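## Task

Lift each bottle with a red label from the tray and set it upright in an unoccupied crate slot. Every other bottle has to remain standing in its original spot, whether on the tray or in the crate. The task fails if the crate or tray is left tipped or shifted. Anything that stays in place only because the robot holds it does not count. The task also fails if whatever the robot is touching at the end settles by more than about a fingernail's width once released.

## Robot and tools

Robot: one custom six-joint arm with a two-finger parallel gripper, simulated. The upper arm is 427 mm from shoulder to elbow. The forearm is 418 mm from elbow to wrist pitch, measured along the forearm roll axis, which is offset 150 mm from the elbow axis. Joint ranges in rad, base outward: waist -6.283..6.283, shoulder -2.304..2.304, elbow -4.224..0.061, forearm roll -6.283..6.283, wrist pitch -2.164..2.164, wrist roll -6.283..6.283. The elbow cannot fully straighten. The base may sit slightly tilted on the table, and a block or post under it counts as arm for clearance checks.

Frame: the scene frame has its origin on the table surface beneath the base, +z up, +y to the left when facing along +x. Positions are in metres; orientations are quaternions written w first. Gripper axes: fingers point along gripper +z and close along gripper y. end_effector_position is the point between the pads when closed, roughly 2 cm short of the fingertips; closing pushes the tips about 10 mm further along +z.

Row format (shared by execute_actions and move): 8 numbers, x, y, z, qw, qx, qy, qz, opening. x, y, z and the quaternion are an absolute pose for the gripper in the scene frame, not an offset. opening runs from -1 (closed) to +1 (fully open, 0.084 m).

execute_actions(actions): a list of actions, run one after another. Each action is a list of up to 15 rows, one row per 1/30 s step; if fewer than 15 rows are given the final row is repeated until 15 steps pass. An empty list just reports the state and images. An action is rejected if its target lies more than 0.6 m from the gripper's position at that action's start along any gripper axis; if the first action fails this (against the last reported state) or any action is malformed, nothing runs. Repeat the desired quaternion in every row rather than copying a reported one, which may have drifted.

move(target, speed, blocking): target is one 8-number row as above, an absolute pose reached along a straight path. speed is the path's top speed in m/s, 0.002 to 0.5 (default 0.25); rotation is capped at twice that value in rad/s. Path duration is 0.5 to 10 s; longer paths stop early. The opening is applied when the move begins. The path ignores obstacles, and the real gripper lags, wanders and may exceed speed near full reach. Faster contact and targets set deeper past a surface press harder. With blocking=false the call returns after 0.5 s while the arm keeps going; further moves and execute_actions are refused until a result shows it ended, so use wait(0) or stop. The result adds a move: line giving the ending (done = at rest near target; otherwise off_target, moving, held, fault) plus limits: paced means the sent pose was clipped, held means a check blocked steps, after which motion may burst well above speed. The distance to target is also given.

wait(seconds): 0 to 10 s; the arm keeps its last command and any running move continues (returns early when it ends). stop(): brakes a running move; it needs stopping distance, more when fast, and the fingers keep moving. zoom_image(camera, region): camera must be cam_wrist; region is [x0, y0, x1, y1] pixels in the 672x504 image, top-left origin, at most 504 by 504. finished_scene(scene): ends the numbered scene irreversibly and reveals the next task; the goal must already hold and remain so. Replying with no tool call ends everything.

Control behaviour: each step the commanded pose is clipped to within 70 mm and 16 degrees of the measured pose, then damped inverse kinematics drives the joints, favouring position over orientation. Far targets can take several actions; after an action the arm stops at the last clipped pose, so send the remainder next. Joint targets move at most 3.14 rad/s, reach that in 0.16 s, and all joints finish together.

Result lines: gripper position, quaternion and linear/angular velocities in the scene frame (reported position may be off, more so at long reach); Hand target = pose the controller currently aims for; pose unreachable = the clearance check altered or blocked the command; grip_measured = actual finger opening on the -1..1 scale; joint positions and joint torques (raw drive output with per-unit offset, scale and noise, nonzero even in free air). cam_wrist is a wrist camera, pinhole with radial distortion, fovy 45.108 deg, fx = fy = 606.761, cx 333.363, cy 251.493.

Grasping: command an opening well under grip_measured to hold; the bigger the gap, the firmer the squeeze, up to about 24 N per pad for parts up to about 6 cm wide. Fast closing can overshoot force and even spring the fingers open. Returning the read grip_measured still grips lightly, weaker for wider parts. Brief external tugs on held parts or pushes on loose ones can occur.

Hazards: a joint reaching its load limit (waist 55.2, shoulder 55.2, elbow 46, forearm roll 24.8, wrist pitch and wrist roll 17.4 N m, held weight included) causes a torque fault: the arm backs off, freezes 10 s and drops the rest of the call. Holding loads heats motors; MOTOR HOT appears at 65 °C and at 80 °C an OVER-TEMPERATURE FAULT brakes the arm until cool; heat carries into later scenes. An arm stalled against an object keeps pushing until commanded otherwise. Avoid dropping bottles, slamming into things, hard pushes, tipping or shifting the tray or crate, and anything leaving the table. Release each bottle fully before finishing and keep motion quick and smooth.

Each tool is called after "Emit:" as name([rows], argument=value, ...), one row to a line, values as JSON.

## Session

Emit:
execute_actions(actions=[])

Scene clock: 0.00 s.
end_effector_position=(+0.6011, -0.1375, +0.3609) grip_measured=+1.00 end_effector_quat_wxyz=(+0.194, -0.607, +0.752, +0.166) end_effector_velocity=(+0.000, -0.001, +0.000) end_effector_angular_velocity=(-0.002, -0.001, -0.001)
Joint positions: [-0.77   0.467 -0.495  1.239 -0.837  0.035  0.084]
Joint velocities: [-0.001  0.001 -0.     0.     0.001  0.     0.   ]
Joint torques (N m, as the arm reports them, + toward a larger angle): no reading
Hand target: +0.601, -0.137, +0.361; +0.194, -0.607, +0.752, +0.166

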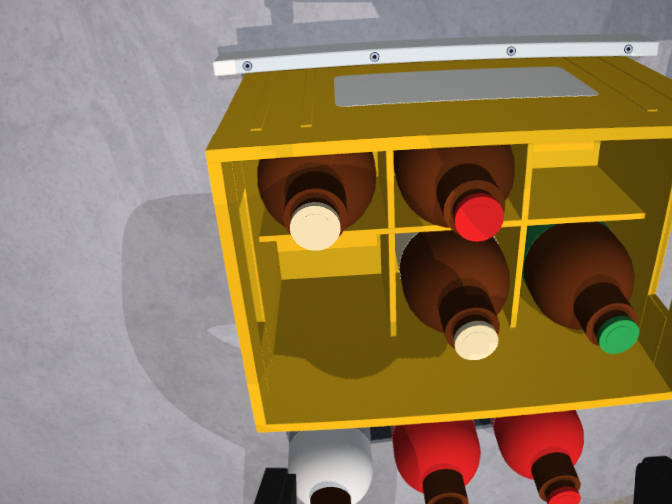

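Emit:
move(target=[0.53,0.1,0.5,0,-0.66,0.751,0,1])

Scene clock: 7.37 s.
end_effector_position=(+0.5286, +0.1014, +0.5001) grip_measured=+1.00 end_effector_quat_wxyz=(+0.001, -0.659, +0.752, +0.006) end_effector_velocity=(-0.000, +0.001, +0.000) end_effector_angular_velocity=(-0.008, -0.004, -0.001)
Joint positions: [ 1.212  0.458 -0.492 -0.977 -1.198  3.515  0.084]
Joint velocities: [ 0.006 -0.007 -0.    -0.003 -0.009  0.011  0.   ]
Joint torques (N m, as the arm reports them, + toward a larger angle): [  2.78   5.01 -13.19  -0.16   0.32  -0.96]
Hand target: +0.529, +0.101, +0.500; +0.001, -0.659, +0.752, +0.005
Off the commanded pose: 0.002 m, 1 deg.
move: done; limits=paced

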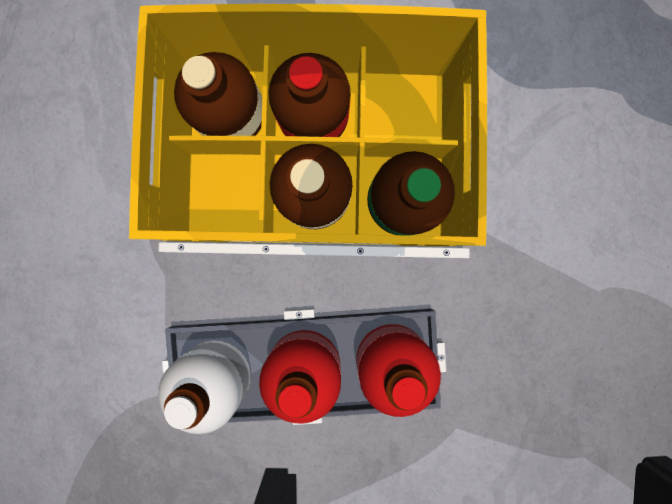

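Emit:
move(target=[0.605,0.167,0.19,0,-0.66,0.751,0,1])

Scene clock: 18.53 s.
end_effector_position=(+0.6061, +0.1667, +0.1904) grip_measured=+1.00 end_effector_quat_wxyz=(+0.000, -0.660, +0.751, -0.002) end_effector_velocity=(+0.001, -0.001, -0.003) end_effector_angular_velocity=(-0.002, -0.001, -0.002)
Joint positions: [ 0.498 -0.237 -0.703 -1.835 -0.67   3.977  0.084]
Joint velocities: [-0.006 -0.005 -0.004 -0.006 -0.     0.004  0.   ]
Joint torques (N m, as the arm reports them, + toward a larger angle): [14.59 25.26 -5.83 -0.5   0.42 -0.85]
Hand target: +0.606, +0.167, +0.190; +0.000, -0.660, +0.751, -0.002
Off the commanded pose: 0.001 m, 0 deg.
move: done

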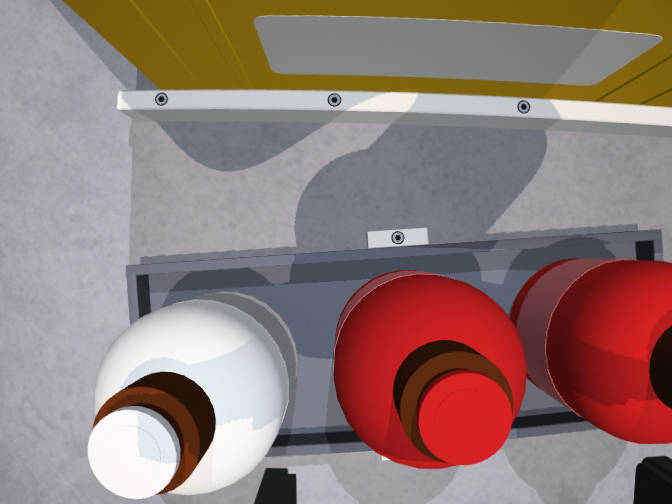

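Emit:
move(target=[0.6,0.1565,0.147,0,-0.66,0.751,0,0.3], speed=0.06)

Emit:
move(target=[0.6,0.1565,0.147,0,-0.66,0.751,0,-1])

Emit:
move(target=[0.6,0.1565,0.32,0,-0.66,0.751,0,-1], speed=0.15)

Emit:
move(target=[0.657,-0.031,0.32,0,-0.66,0.751,0,-1], speed=0.15)

Emit:
move(target=[0.657,-0.031,0.24,0,-0.66,0.751,0,-1], speed=0.06)

Scene clock: 29.47 s.
end_effector_position=(+0.6002, +0.1565, +0.1472) grip_measured=+0.29 end_effector_quat_wxyz=(-0.000, -0.660, +0.751, -0.000) end_effector_velocity=(-0.001, +0.000, -0.003) end_effector_angular_velocity=(+0.001, +0.001, +0.002)
Joint positions: [ 0.424 -0.317 -0.72  -1.99  -0.659  4.088  0.056]
Joint velocities: [-0.003 -0.006 -0.001 -0.01   0.     0.007  0.   ]
Joint torques (N m, as the arm reports them, + toward a larger angle): [15.76 25.48 -4.57 -0.41  0.33 -0.89]
Hand target: +0.600, +0.156, +0.147; -0.000, -0.660, +0.751, -0.000
Off the commanded pose: 0.000 m, 0 deg.
move: done

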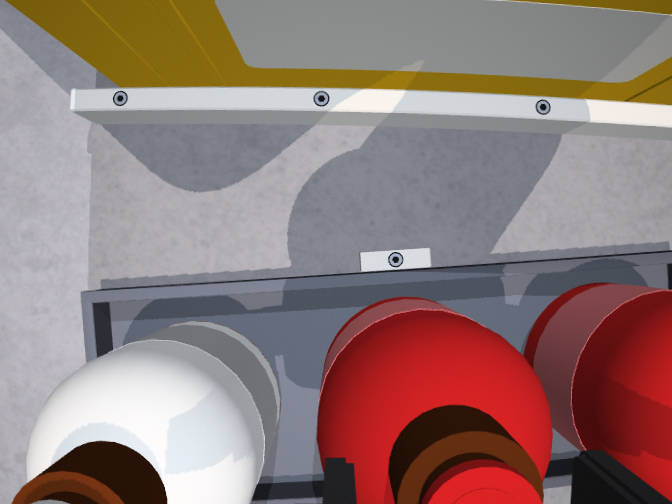

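Scene clock: 30.17 s.
end_effector_position=(+0.6002, +0.1565, +0.1471) grip_measured=-0.25 end_effector_quat_wxyz=(+0.000, -0.660, +0.751, -0.000) end_effector_velocity=(-0.001, -0.001, -0.001) end_effector_angular_velocity=(-0.001, +0.001, +0.000)
Joint positions: [ 0.424 -0.317 -0.72  -1.992 -0.659  4.09   0.033]
Joint velocities: [-0.001 -0.001  0.001 -0.001 -0.     0.     0.   ]
Joint torques (N m, as the arm reports them, + toward a larger angle): [13.2  23.75 -3.16 -0.11  0.84 -0.71]
Hand target: +0.600, +0.156, +0.147; -0.000, -0.660, +0.751, -0.000
Off the commanded pose: 0.000 m, 0 deg.
move: done

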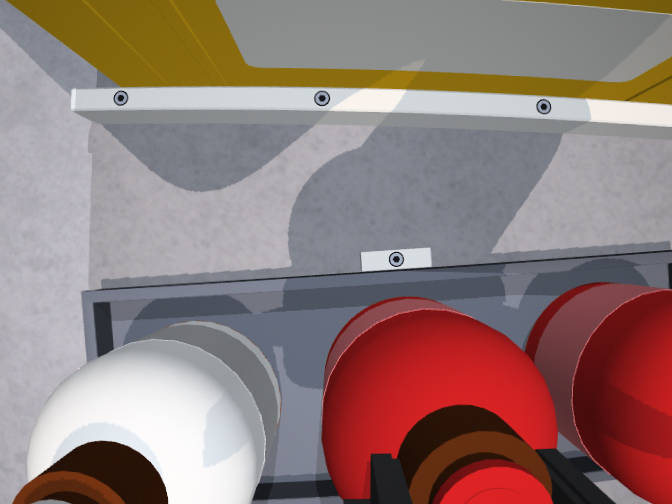

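Scene clock: 31.83 s.
end_effector_position=(+0.5995, +0.1568, +0.3198) grip_measured=-0.25 end_effector_quat_wxyz=(+0.000, -0.660, +0.751, +0.001) end_effector_velocity=(+0.000, -0.001, +0.002) end_effector_angular_velocity=(-0.003, +0.001, -0.000)
Joint positions: [ 0.699  0.047 -0.613 -1.432 -0.761  3.67   0.033]
Joint velocities: [ 0.003  0.004 -0.     0.009 -0.005 -0.007 -0.   ]
Joint torques (N m, as the arm reports them, + toward a larger angle): [13.25 21.32 -9.69 -0.02  0.29 -0.84]
Hand target: +0.600, +0.157, +0.320; +0.000, -0.660, +0.751, +0.001
Off the commanded pose: 0.001 m, 0 deg.
move: done

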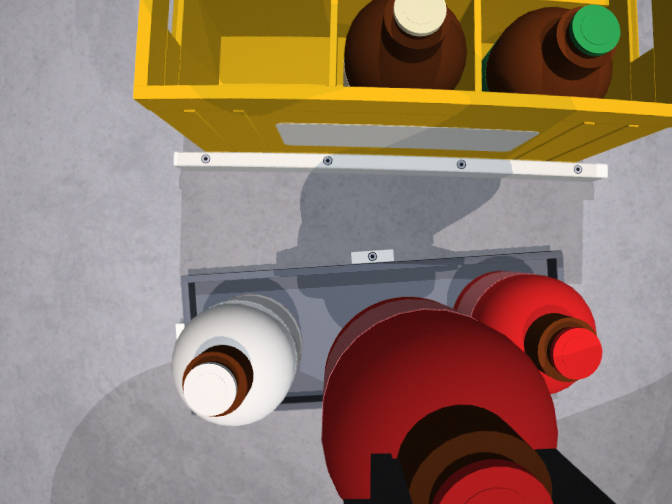

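Scene clock: 33.67 s.
end_effector_position=(+0.6573, -0.0308, +0.3202) grip_measured=-0.25 end_effector_quat_wxyz=(+0.001, -0.660, +0.751, -0.001) end_effector_velocity=(+0.001, -0.002, +0.000) end_effector_angular_velocity=(+0.003, +0.003, +0.000)
Joint positions: [ 0.185  0.354 -0.575 -1.318 -0.443  3.094  0.033]
Joint velocities: [-0.009  0.002 -0.004  0.018  0.008 -0.025 -0.   ]
Joint torques (N m, as the arm reports them, + toward a larger angle): [  5.81  24.82 -11.03  -1.01   0.24  -0.91]
Hand target: +0.657, -0.031, +0.320; +0.001, -0.660, +0.751, -0.001
Off the commanded pose: 0.000 m, 0 deg.
move: done

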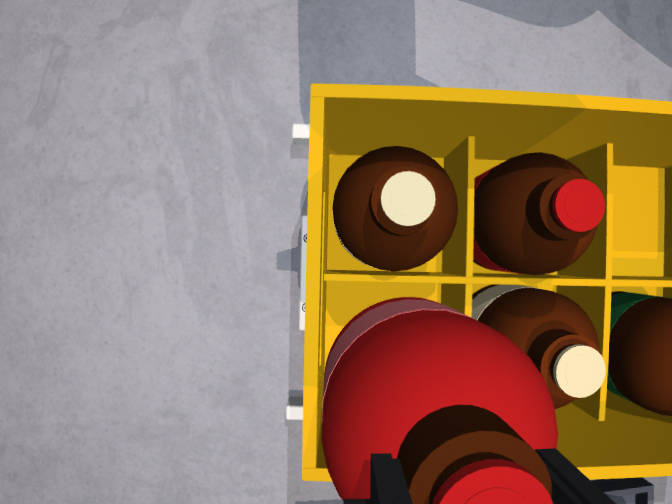

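Scene clock: 35.40 s.
end_effector_position=(+0.6571, -0.0311, +0.2402) grip_measured=-0.25 end_effector_quat_wxyz=(-0.001, -0.660, +0.751, +0.000) end_effector_velocity=(+0.000, -0.002, -0.002) end_effector_angular_velocity=(-0.002, -0.004, -0.003)
Joint positions: [ 0.084  0.151 -0.604 -1.779 -0.363  3.523  0.033]
Joint velocities: [-0.005 -0.003  0.001 -0.026 -0.001  0.026  0.   ]
Joint torques (N m, as the arm reports them, + toward a larger angle): [ 6.   28.07 -8.31 -0.17  0.35 -0.84]
Hand target: +0.657, -0.031, +0.240; -0.001, -0.660, +0.751, -0.000
Off the commanded pose: 0.000 m, 0 deg.
move: done

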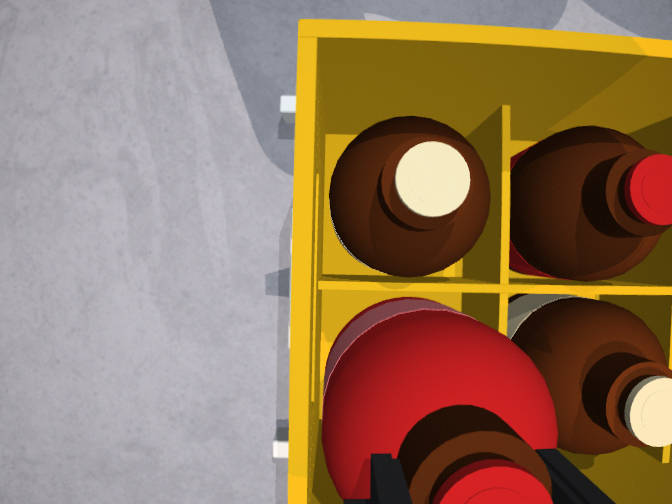

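Tight; nudge image-down and right.

Emit:
move(target=[0.655,-0.026,0.225,0,-0.66,0.751,0,-1], speed=0.03)

Emit:
move(target=[0.655,-0.026,0.2,0,-0.66,0.751,0,-1], speed=0.02)

Scene clock: 41.20 s.
end_effector_position=(+0.6550, -0.0261, +0.2252) grip_measured=-0.25 end_effector_quat_wxyz=(-0.000, -0.660, +0.751, +0.000) end_effector_velocity=(-0.000, +0.001, -0.002) end_effector_angular_velocity=(+0.002, -0.002, -0.000)
Joint positions: [ 0.082  0.109 -0.61  -1.875 -0.37   3.625  0.033]
Joint velocities: [ 0.    -0.005  0.001 -0.021 -0.     0.023  0.   ]
Joint torques (N m, as the arm reports them, + toward a larger angle): [ 6.65 28.2  -8.12 -0.76  0.31 -0.64]
Hand target: +0.655, -0.026, +0.225; -0.000, -0.660, +0.751, +0.000
Off the commanded pose: 0.000 m, 0 deg.
move: done

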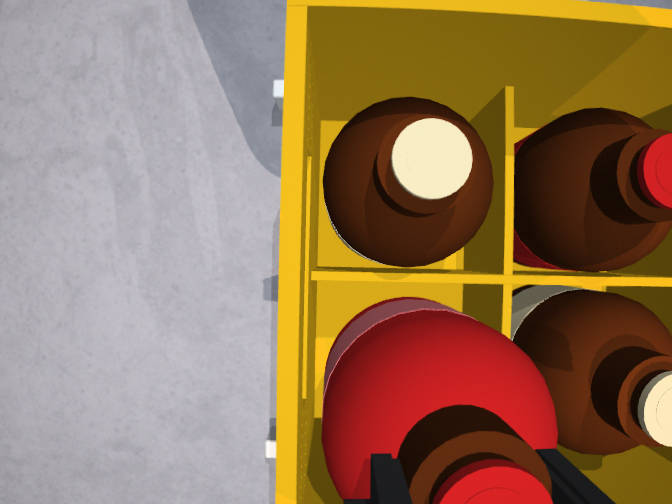

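Scene clock: 42.73 s.
end_effector_position=(+0.6550, -0.0261, +0.2002) grip_measured=-0.25 end_effector_quat_wxyz=(-0.000, -0.660, +0.751, -0.000) end_effector_velocity=(+0.000, -0.000, -0.002) end_effector_angular_velocity=(-0.000, -0.001, -0.001)
Joint positions: [ 0.058  0.043 -0.629 -2.02  -0.374  3.76   0.033]
Joint velocities: [-0.003 -0.006 -0.001 -0.017 -0.001  0.016  0.   ]
Joint torques (N m, as the arm reports them, + toward a larger angle): [ 6.82 29.61 -7.12 -0.46  0.2  -1.05]
Hand target: +0.655, -0.026, +0.200; -0.000, -0.660, +0.751, -0.000
Off the commanded pose: 0.000 m, 0 deg.
move: done

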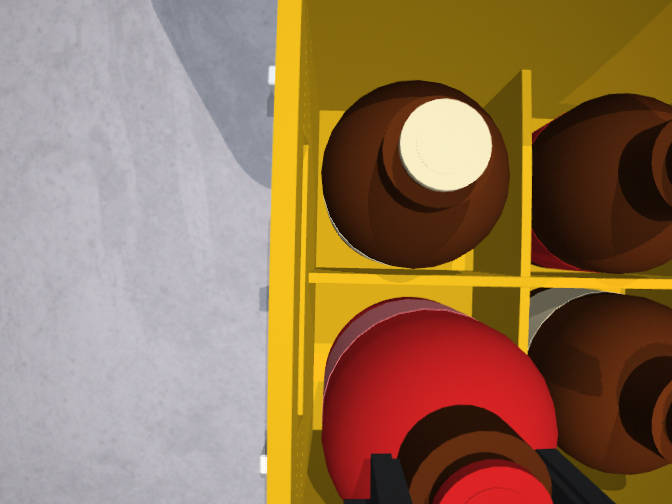

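Emit:
move(target=[0.655,-0.026,0.151,0,-0.66,0.751,0,-1], speed=0.035)

Emit:
move(target=[0.655,-0.026,0.151,0,-0.66,0.751,0,0.1])

Emit:
move(target=[0.655,-0.026,0.23,0,-0.66,0.751,0,0.1], speed=0.15)

Emit:
move(target=[0.507,0.1635,0.2,0,-0.66,0.751,0,0.3])

Emit:
move(target=[0.507,0.1635,0.148,0,-0.66,0.751,0,0.3], speed=0.06)

Scene clock: 54.47 s.
end_effector_position=(+0.6551, -0.0262, +0.1512) grip_measured=-0.25 end_effector_quat_wxyz=(-0.000, -0.660, +0.751, -0.000) end_effector_velocity=(-0.000, +0.001, -0.002) end_effector_angular_velocity=(+0.003, -0.000, +0.001)
Joint positions: [ 0.018 -0.086 -0.677 -2.253 -0.397  3.976  0.033]
Joint velocities: [ 0.    -0.004 -0.001 -0.011  0.     0.011 -0.   ]
Joint torques (N m, as the arm reports them, + toward a larger angle): [ 6.7  31.25 -5.58 -0.44  0.28 -0.76]
Hand target: +0.655, -0.026, +0.151; -0.000, -0.660, +0.751, -0.000
Off the commanded pose: 0.000 m, 0 deg.
move: done

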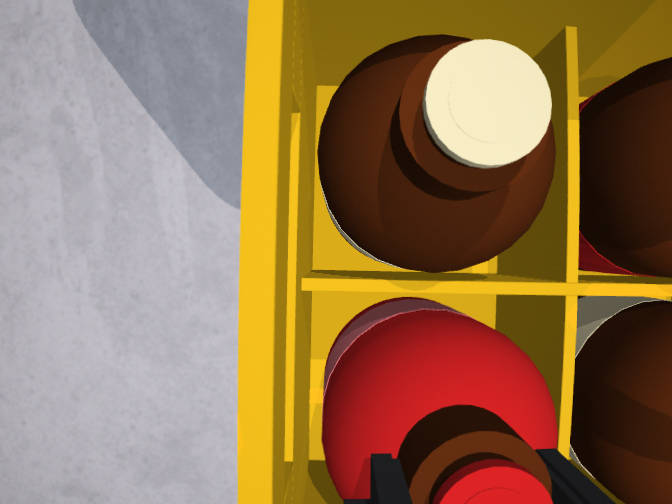

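Scene clock: 55.17 s.
end_effector_position=(+0.6550, -0.0260, +0.1510) grip_measured=+0.09 end_effector_quat_wxyz=(-0.000, -0.660, +0.751, -0.000) end_effector_velocity=(-0.001, -0.000, -0.000) end_effector_angular_velocity=(-0.000, +0.001, -0.000)
Joint positions: [ 0.017 -0.086 -0.677 -2.256 -0.397  3.979  0.048]
Joint velocities: [-0.001 -0.001  0.001 -0.001 -0.     0.001  0.   ]
Joint torques (N m, as the arm reports them, + toward a larger angle): [ 6.8  30.03 -5.38 -0.86  0.35 -0.78]
Hand target: +0.655, -0.026, +0.151; -0.000, -0.660, +0.751, +0.000
Off the commanded pose: 0.000 m, 0 deg.
move: done

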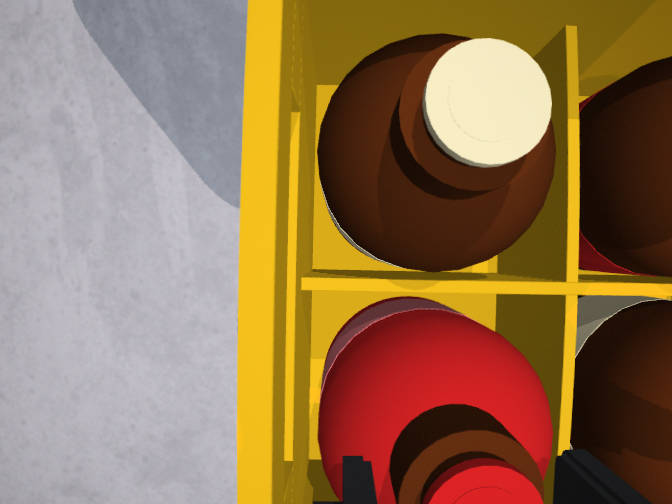

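Scene clock: 56.23 s.
end_effector_position=(+0.6549, -0.0257, +0.2298) grip_measured=+0.09 end_effector_quat_wxyz=(+0.001, -0.660, +0.751, +0.000) end_effector_velocity=(+0.001, -0.000, +0.003) end_effector_angular_velocity=(-0.003, +0.006, -0.000)
Joint positions: [ 0.087  0.121 -0.605 -1.857 -0.37   3.608  0.048]
Joint velocities: [ 0.004  0.005 -0.005  0.047 -0.001 -0.045 -0.   ]
Joint torques (N m, as the arm reports them, + toward a larger angle): [ 4.72 25.85 -7.9  -1.65  0.28 -0.54]
Hand target: +0.655, -0.026, +0.230; +0.001, -0.660, +0.751, +0.000
Off the commanded pose: 0.000 m, 0 deg.
move: done

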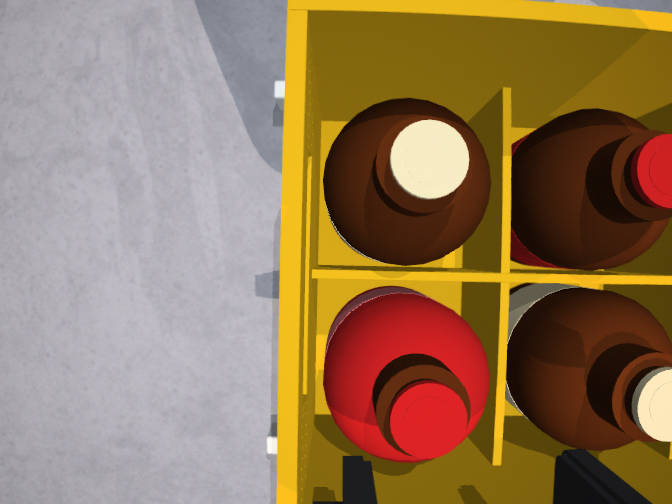

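Scene clock: 57.80 s.
end_effector_position=(+0.5070, +0.1634, +0.1996) grip_measured=+0.29 end_effector_quat_wxyz=(-0.001, -0.660, +0.751, +0.000) end_effector_velocity=(-0.002, +0.003, -0.001) end_effector_angular_velocity=(+0.000, +0.000, +0.002)
Joint positions: [ 0.586 -0.266 -0.509 -1.978 -0.769  4.278  0.056]
Joint velocities: [ 0.006 -0.008 -0.001 -0.    -0.004  0.007 -0.   ]
Joint torques (N m, as the arm reports them, + toward a larger angle): [14.72 20.32 -3.57 -0.36  0.36 -0.74]
Hand target: +0.507, +0.164, +0.199; -0.001, -0.660, +0.751, +0.000
Off the commanded pose: 0.000 m, 0 deg.
move: done

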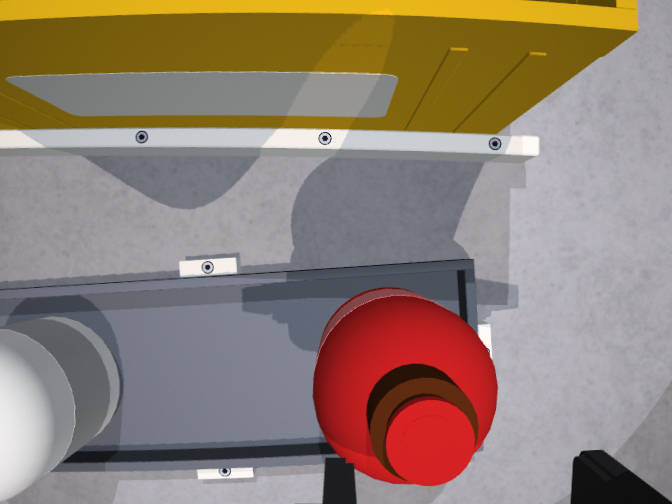

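Scene clock: 59.03 s.
end_effector_position=(+0.5072, +0.1634, +0.1482) grip_measured=+0.29 end_effector_quat_wxyz=(-0.000, -0.660, +0.751, -0.000) end_effector_velocity=(-0.000, +0.001, -0.002) end_effector_angular_velocity=(+0.001, -0.000, +0.001)
Joint positions: [ 0.501 -0.388 -0.563 -2.134 -0.787  4.377  0.056]
Joint velocities: [-0.002 -0.006 -0.002 -0.007 -0.001  0.004  0.   ]
Joint torques (N m, as the arm reports them, + toward a larger angle): [16.72 23.34 -1.9  -0.03  0.3  -0.78]
Hand target: +0.507, +0.163, +0.148; -0.000, -0.660, +0.751, -0.000
Off the commanded pose: 0.000 m, 0 deg.
move: done

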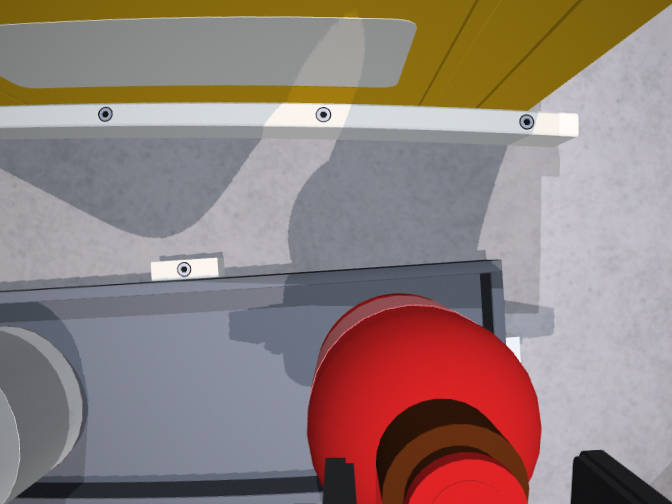

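Emit:
move(target=[0.512,0.161,0.148,0,-0.66,0.751,0,0.3], speed=0.03)

Emit:
move(target=[0.512,0.161,0.148,0,-0.66,0.751,0,-1])

Emit:
move(target=[0.512,0.161,0.32,0,-0.66,0.751,0,-1], speed=0.15)

Emit:
move(target=[0.467,-0.087,0.32,0,-0.66,0.751,0,-1], speed=0.15)

Emit:
move(target=[0.467,-0.087,0.24,0,-0.66,0.751,0,-1], speed=0.04)

Scene clock: 67.50 s.
end_effector_position=(+0.5119, +0.1611, +0.1480) grip_measured=+0.29 end_effector_quat_wxyz=(+0.000, -0.660, +0.751, -0.000) end_effector_velocity=(+0.000, -0.001, -0.000) end_effector_angular_velocity=(-0.000, +0.003, +0.000)
Joint positions: [ 0.492 -0.38  -0.567 -2.134 -0.779  4.364  0.056]
Joint velocities: [-0.002  0.001 -0.001  0.002  0.004 -0.004 -0.   ]
Joint torques (N m, as the arm reports them, + toward a larger angle): [15.62 23.25 -2.44 -0.57  0.36 -0.81]
Hand target: +0.512, +0.161, +0.148; +0.000, -0.660, +0.751, +0.000
Off the commanded pose: 0.000 m, 0 deg.
move: done

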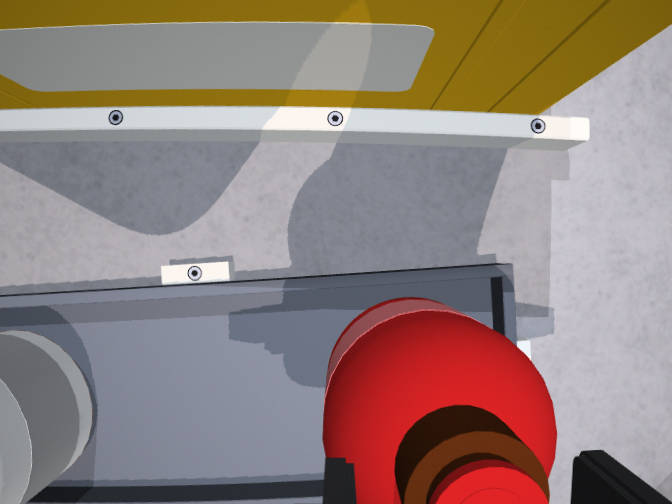

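Scene clock: 68.20 s.
end_effector_position=(+0.5120, +0.1610, +0.1480) grip_measured=-0.25 end_effector_quat_wxyz=(+0.000, -0.660, +0.751, +0.000) end_effector_velocity=(+0.000, -0.000, +0.000) end_effector_angular_velocity=(+0.001, +0.000, -0.001)
Joint positions: [ 0.492 -0.38  -0.567 -2.134 -0.778  4.364  0.033]
Joint velocities: [-0.001  0.001 -0.    -0.     0.001 -0.     0.   ]
Joint torques (N m, as the arm reports them, + toward a larger angle): [13.71 22.47 -2.02 -0.41  0.34 -0.81]
Hand target: +0.512, +0.161, +0.148; +0.000, -0.660, +0.751, +0.000
Off the commanded pose: 0.000 m, 0 deg.
move: done

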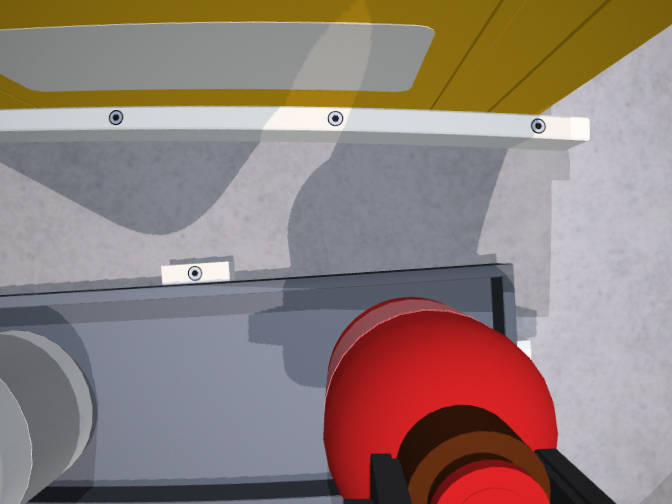

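Scene clock: 69.90 s.
end_effector_position=(+0.5114, +0.1613, +0.3200) grip_measured=-0.25 end_effector_quat_wxyz=(+0.000, -0.660, +0.751, +0.001) end_effector_velocity=(+0.000, +0.000, +0.002) end_effector_angular_velocity=(-0.001, -0.000, -0.000)
Joint positions: [ 0.822  0.02  -0.449 -1.525 -0.809  3.948  0.033]
Joint velocities: [ 0.004  0.004 -0.001  0.009 -0.003 -0.007  0.   ]
Joint torques (N m, as the arm reports them, + toward a larger angle): [11.72 18.21 -8.31 -0.21  0.29 -0.8 ]
Hand target: +0.511, +0.161, +0.320; +0.000, -0.660, +0.751, +0.001
Off the commanded pose: 0.001 m, 0 deg.
move: done

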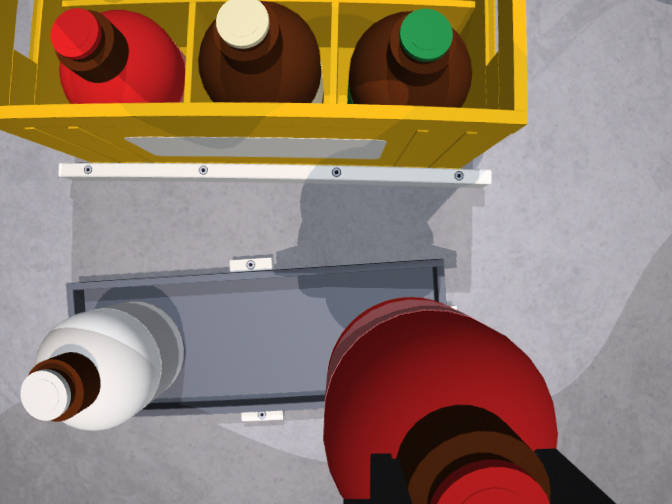

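Scene clock: 72.10 s.
end_effector_position=(+0.4674, -0.0868, +0.3201) grip_measured=-0.25 end_effector_quat_wxyz=(+0.000, -0.661, +0.751, -0.002) end_effector_velocity=(+0.000, -0.003, -0.001) end_effector_angular_velocity=(+0.014, -0.008, -0.003)
Joint positions: [-0.055  0.662 -0.106 -1.934 -0.269  3.578  0.033]
Joint velocities: [-0.047  0.007  0.003 -0.108  0.043  0.077 -0.   ]
Joint torques (N m, as the arm reports them, + toward a larger angle): [ 0.65 14.22 -8.37 -0.37  0.08 -0.84]
Hand target: +0.467, -0.087, +0.320; +0.001, -0.661, +0.751, -0.001
Off the commanded pose: 0.000 m, 0 deg.
move: done

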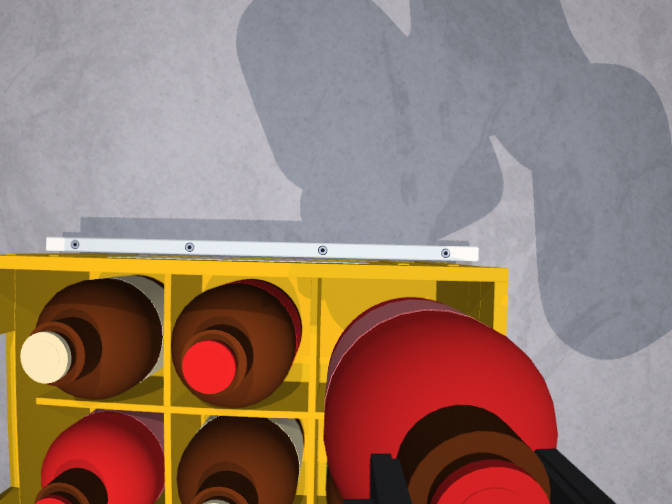

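Scene clock: 74.47 s.
end_effector_position=(+0.4669, -0.0876, +0.2400) grip_measured=-0.25 end_effector_quat_wxyz=(-0.001, -0.660, +0.751, -0.001) end_effector_velocity=(+0.001, -0.001, -0.001) end_effector_angular_velocity=(-0.000, -0.004, -0.001)
Joint positions: [-0.159  0.259 -0.154 -2.77  -0.492  4.376  0.033]
Joint velocities: [-0.005 -0.006 -0.001 -0.015 -0.007  0.012 -0.   ]
Joint torques (N m, as the arm reports them, + toward a larger angle): [ 0.91 21.41 -1.71 -0.06  0.33 -0.86]
Hand target: +0.467, -0.088, +0.240; -0.001, -0.660, +0.751, -0.001
Off the commanded pose: 0.001 m, 0 deg.
move: done

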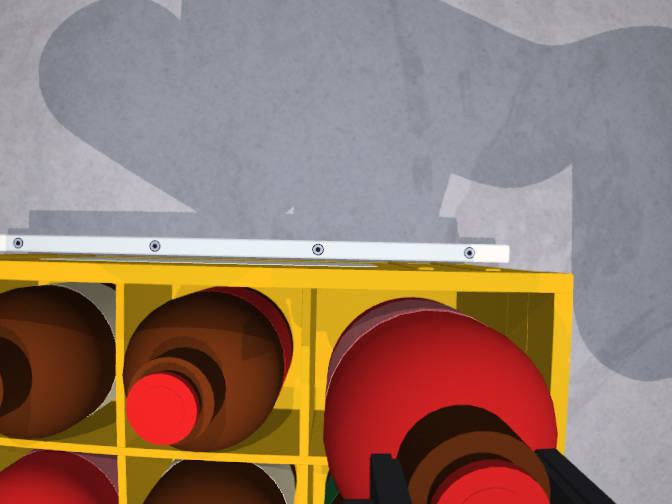

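Looks centred.

Emit:
move(target=[0.467,-0.088,0.2,0,-0.66,0.751,0,-1], speed=0.02)

Emit:
move(target=[0.467,-0.088,0.152,0,-0.66,0.751,0,-1], speed=0.035)

Emit:
move(target=[0.467,-0.088,0.152,0,-0.66,0.751,0,0.1])

Emit:
move(target=[0.467,-0.088,0.24,0,-0.66,0.751,0,0.1], speed=0.12)

Scene clock: 83.40 s.
end_effector_position=(+0.4671, -0.0882, +0.2001) grip_measured=-0.25 end_effector_quat_wxyz=(-0.000, -0.660, +0.751, -0.000) end_effector_velocity=(+0.000, +0.000, -0.001) end_effector_angular_velocity=(+0.001, -0.001, +0.001)
Joint positions: [-0.194  0.078 -0.201 -2.892 -0.617  4.479  0.033]
Joint velocities: [-0.001 -0.006 -0.002 -0.004 -0.005  0.003 -0.   ]
Joint torques (N m, as the arm reports them, + toward a larger angle): [ 1.01 23.86  0.69 -0.21  0.28 -0.77]
Hand target: +0.467, -0.088, +0.200; -0.000, -0.660, +0.751, -0.000
Off the commanded pose: 0.000 m, 0 deg.
move: done

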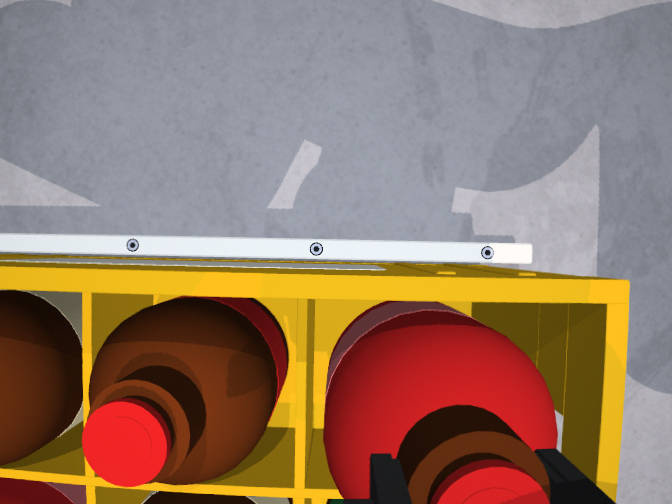

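Scene clock: 85.10 s.
end_effector_position=(+0.4671, -0.0882, +0.1521) grip_measured=-0.25 end_effector_quat_wxyz=(-0.000, -0.660, +0.751, -0.000) end_effector_velocity=(+0.001, -0.000, -0.002) end_effector_angular_velocity=(+0.000, -0.001, +0.000)
Joint positions: [-0.22  -0.115 -0.272 -2.957 -0.734  4.53   0.033]
Joint velocities: [-0.001 -0.006 -0.003 -0.003 -0.004  0.001  0.   ]
Joint torques (N m, as the arm reports them, + toward a larger angle): [ 2.86 25.51  2.18 -0.25  0.36 -0.79]
Hand target: +0.467, -0.088, +0.152; -0.000, -0.660, +0.751, -0.000
Off the commanded pose: 0.000 m, 0 deg.
move: done

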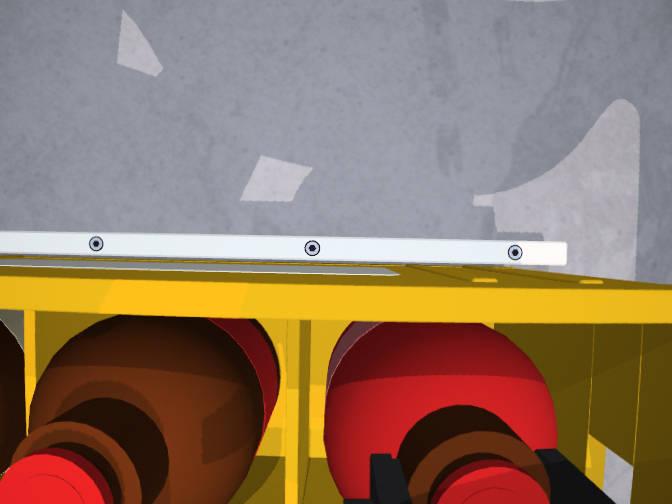

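Scene clock: 85.80 s.
end_effector_position=(+0.4671, -0.0880, +0.1520) grip_measured=+0.09 end_effector_quat_wxyz=(+0.000, -0.660, +0.751, -0.000) end_effector_velocity=(+0.000, +0.000, +0.000) end_effector_angular_velocity=(+0.000, +0.000, -0.000)
Joint positions: [-0.22  -0.115 -0.272 -2.958 -0.735  4.531  0.048]
Joint velocities: [ 0.     0.001 -0.     0.     0.001  0.    -0.   ]
Joint torques (N m, as the arm reports them, + toward a larger angle): [ 1.63 22.99  2.67 -0.35  0.79 -0.72]
Hand target: +0.467, -0.088, +0.152; -0.000, -0.660, +0.751, -0.000
Off the commanded pose: 0.000 m, 0 deg.
move: done

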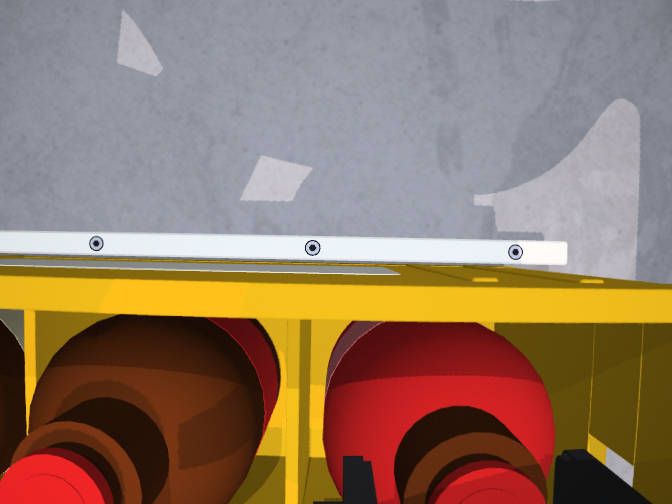

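Scene clock: 87.03 s.
end_effector_position=(+0.4668, -0.0876, +0.2399) grip_measured=+0.09 end_effector_quat_wxyz=(+0.001, -0.660, +0.751, +0.001) end_effector_velocity=(+0.001, +0.000, +0.003) end_effector_angular_velocity=(-0.003, +0.000, +0.001)
Joint positions: [-0.165  0.259 -0.153 -2.79  -0.491  4.391  0.048]
Joint velocities: [ 0.008  0.014  0.001  0.026  0.01  -0.021  0.   ]
Joint torques (N m, as the arm reports them, + toward a larger angle): [ 0.92 21.08 -2.31 -0.88  0.37 -1.  ]
Hand target: +0.467, -0.088, +0.240; +0.000, -0.660, +0.751, +0.000
Off the commanded pose: 0.000 m, 0 deg.
move: done

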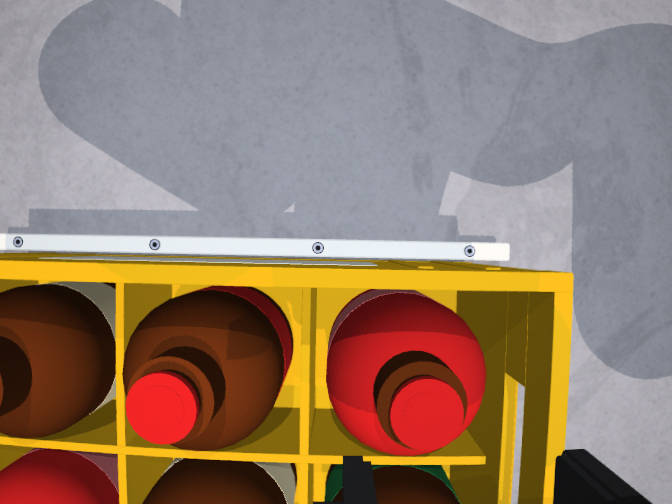

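Emit:
finished_scene(scene=2)

The scene is finished: the task was done.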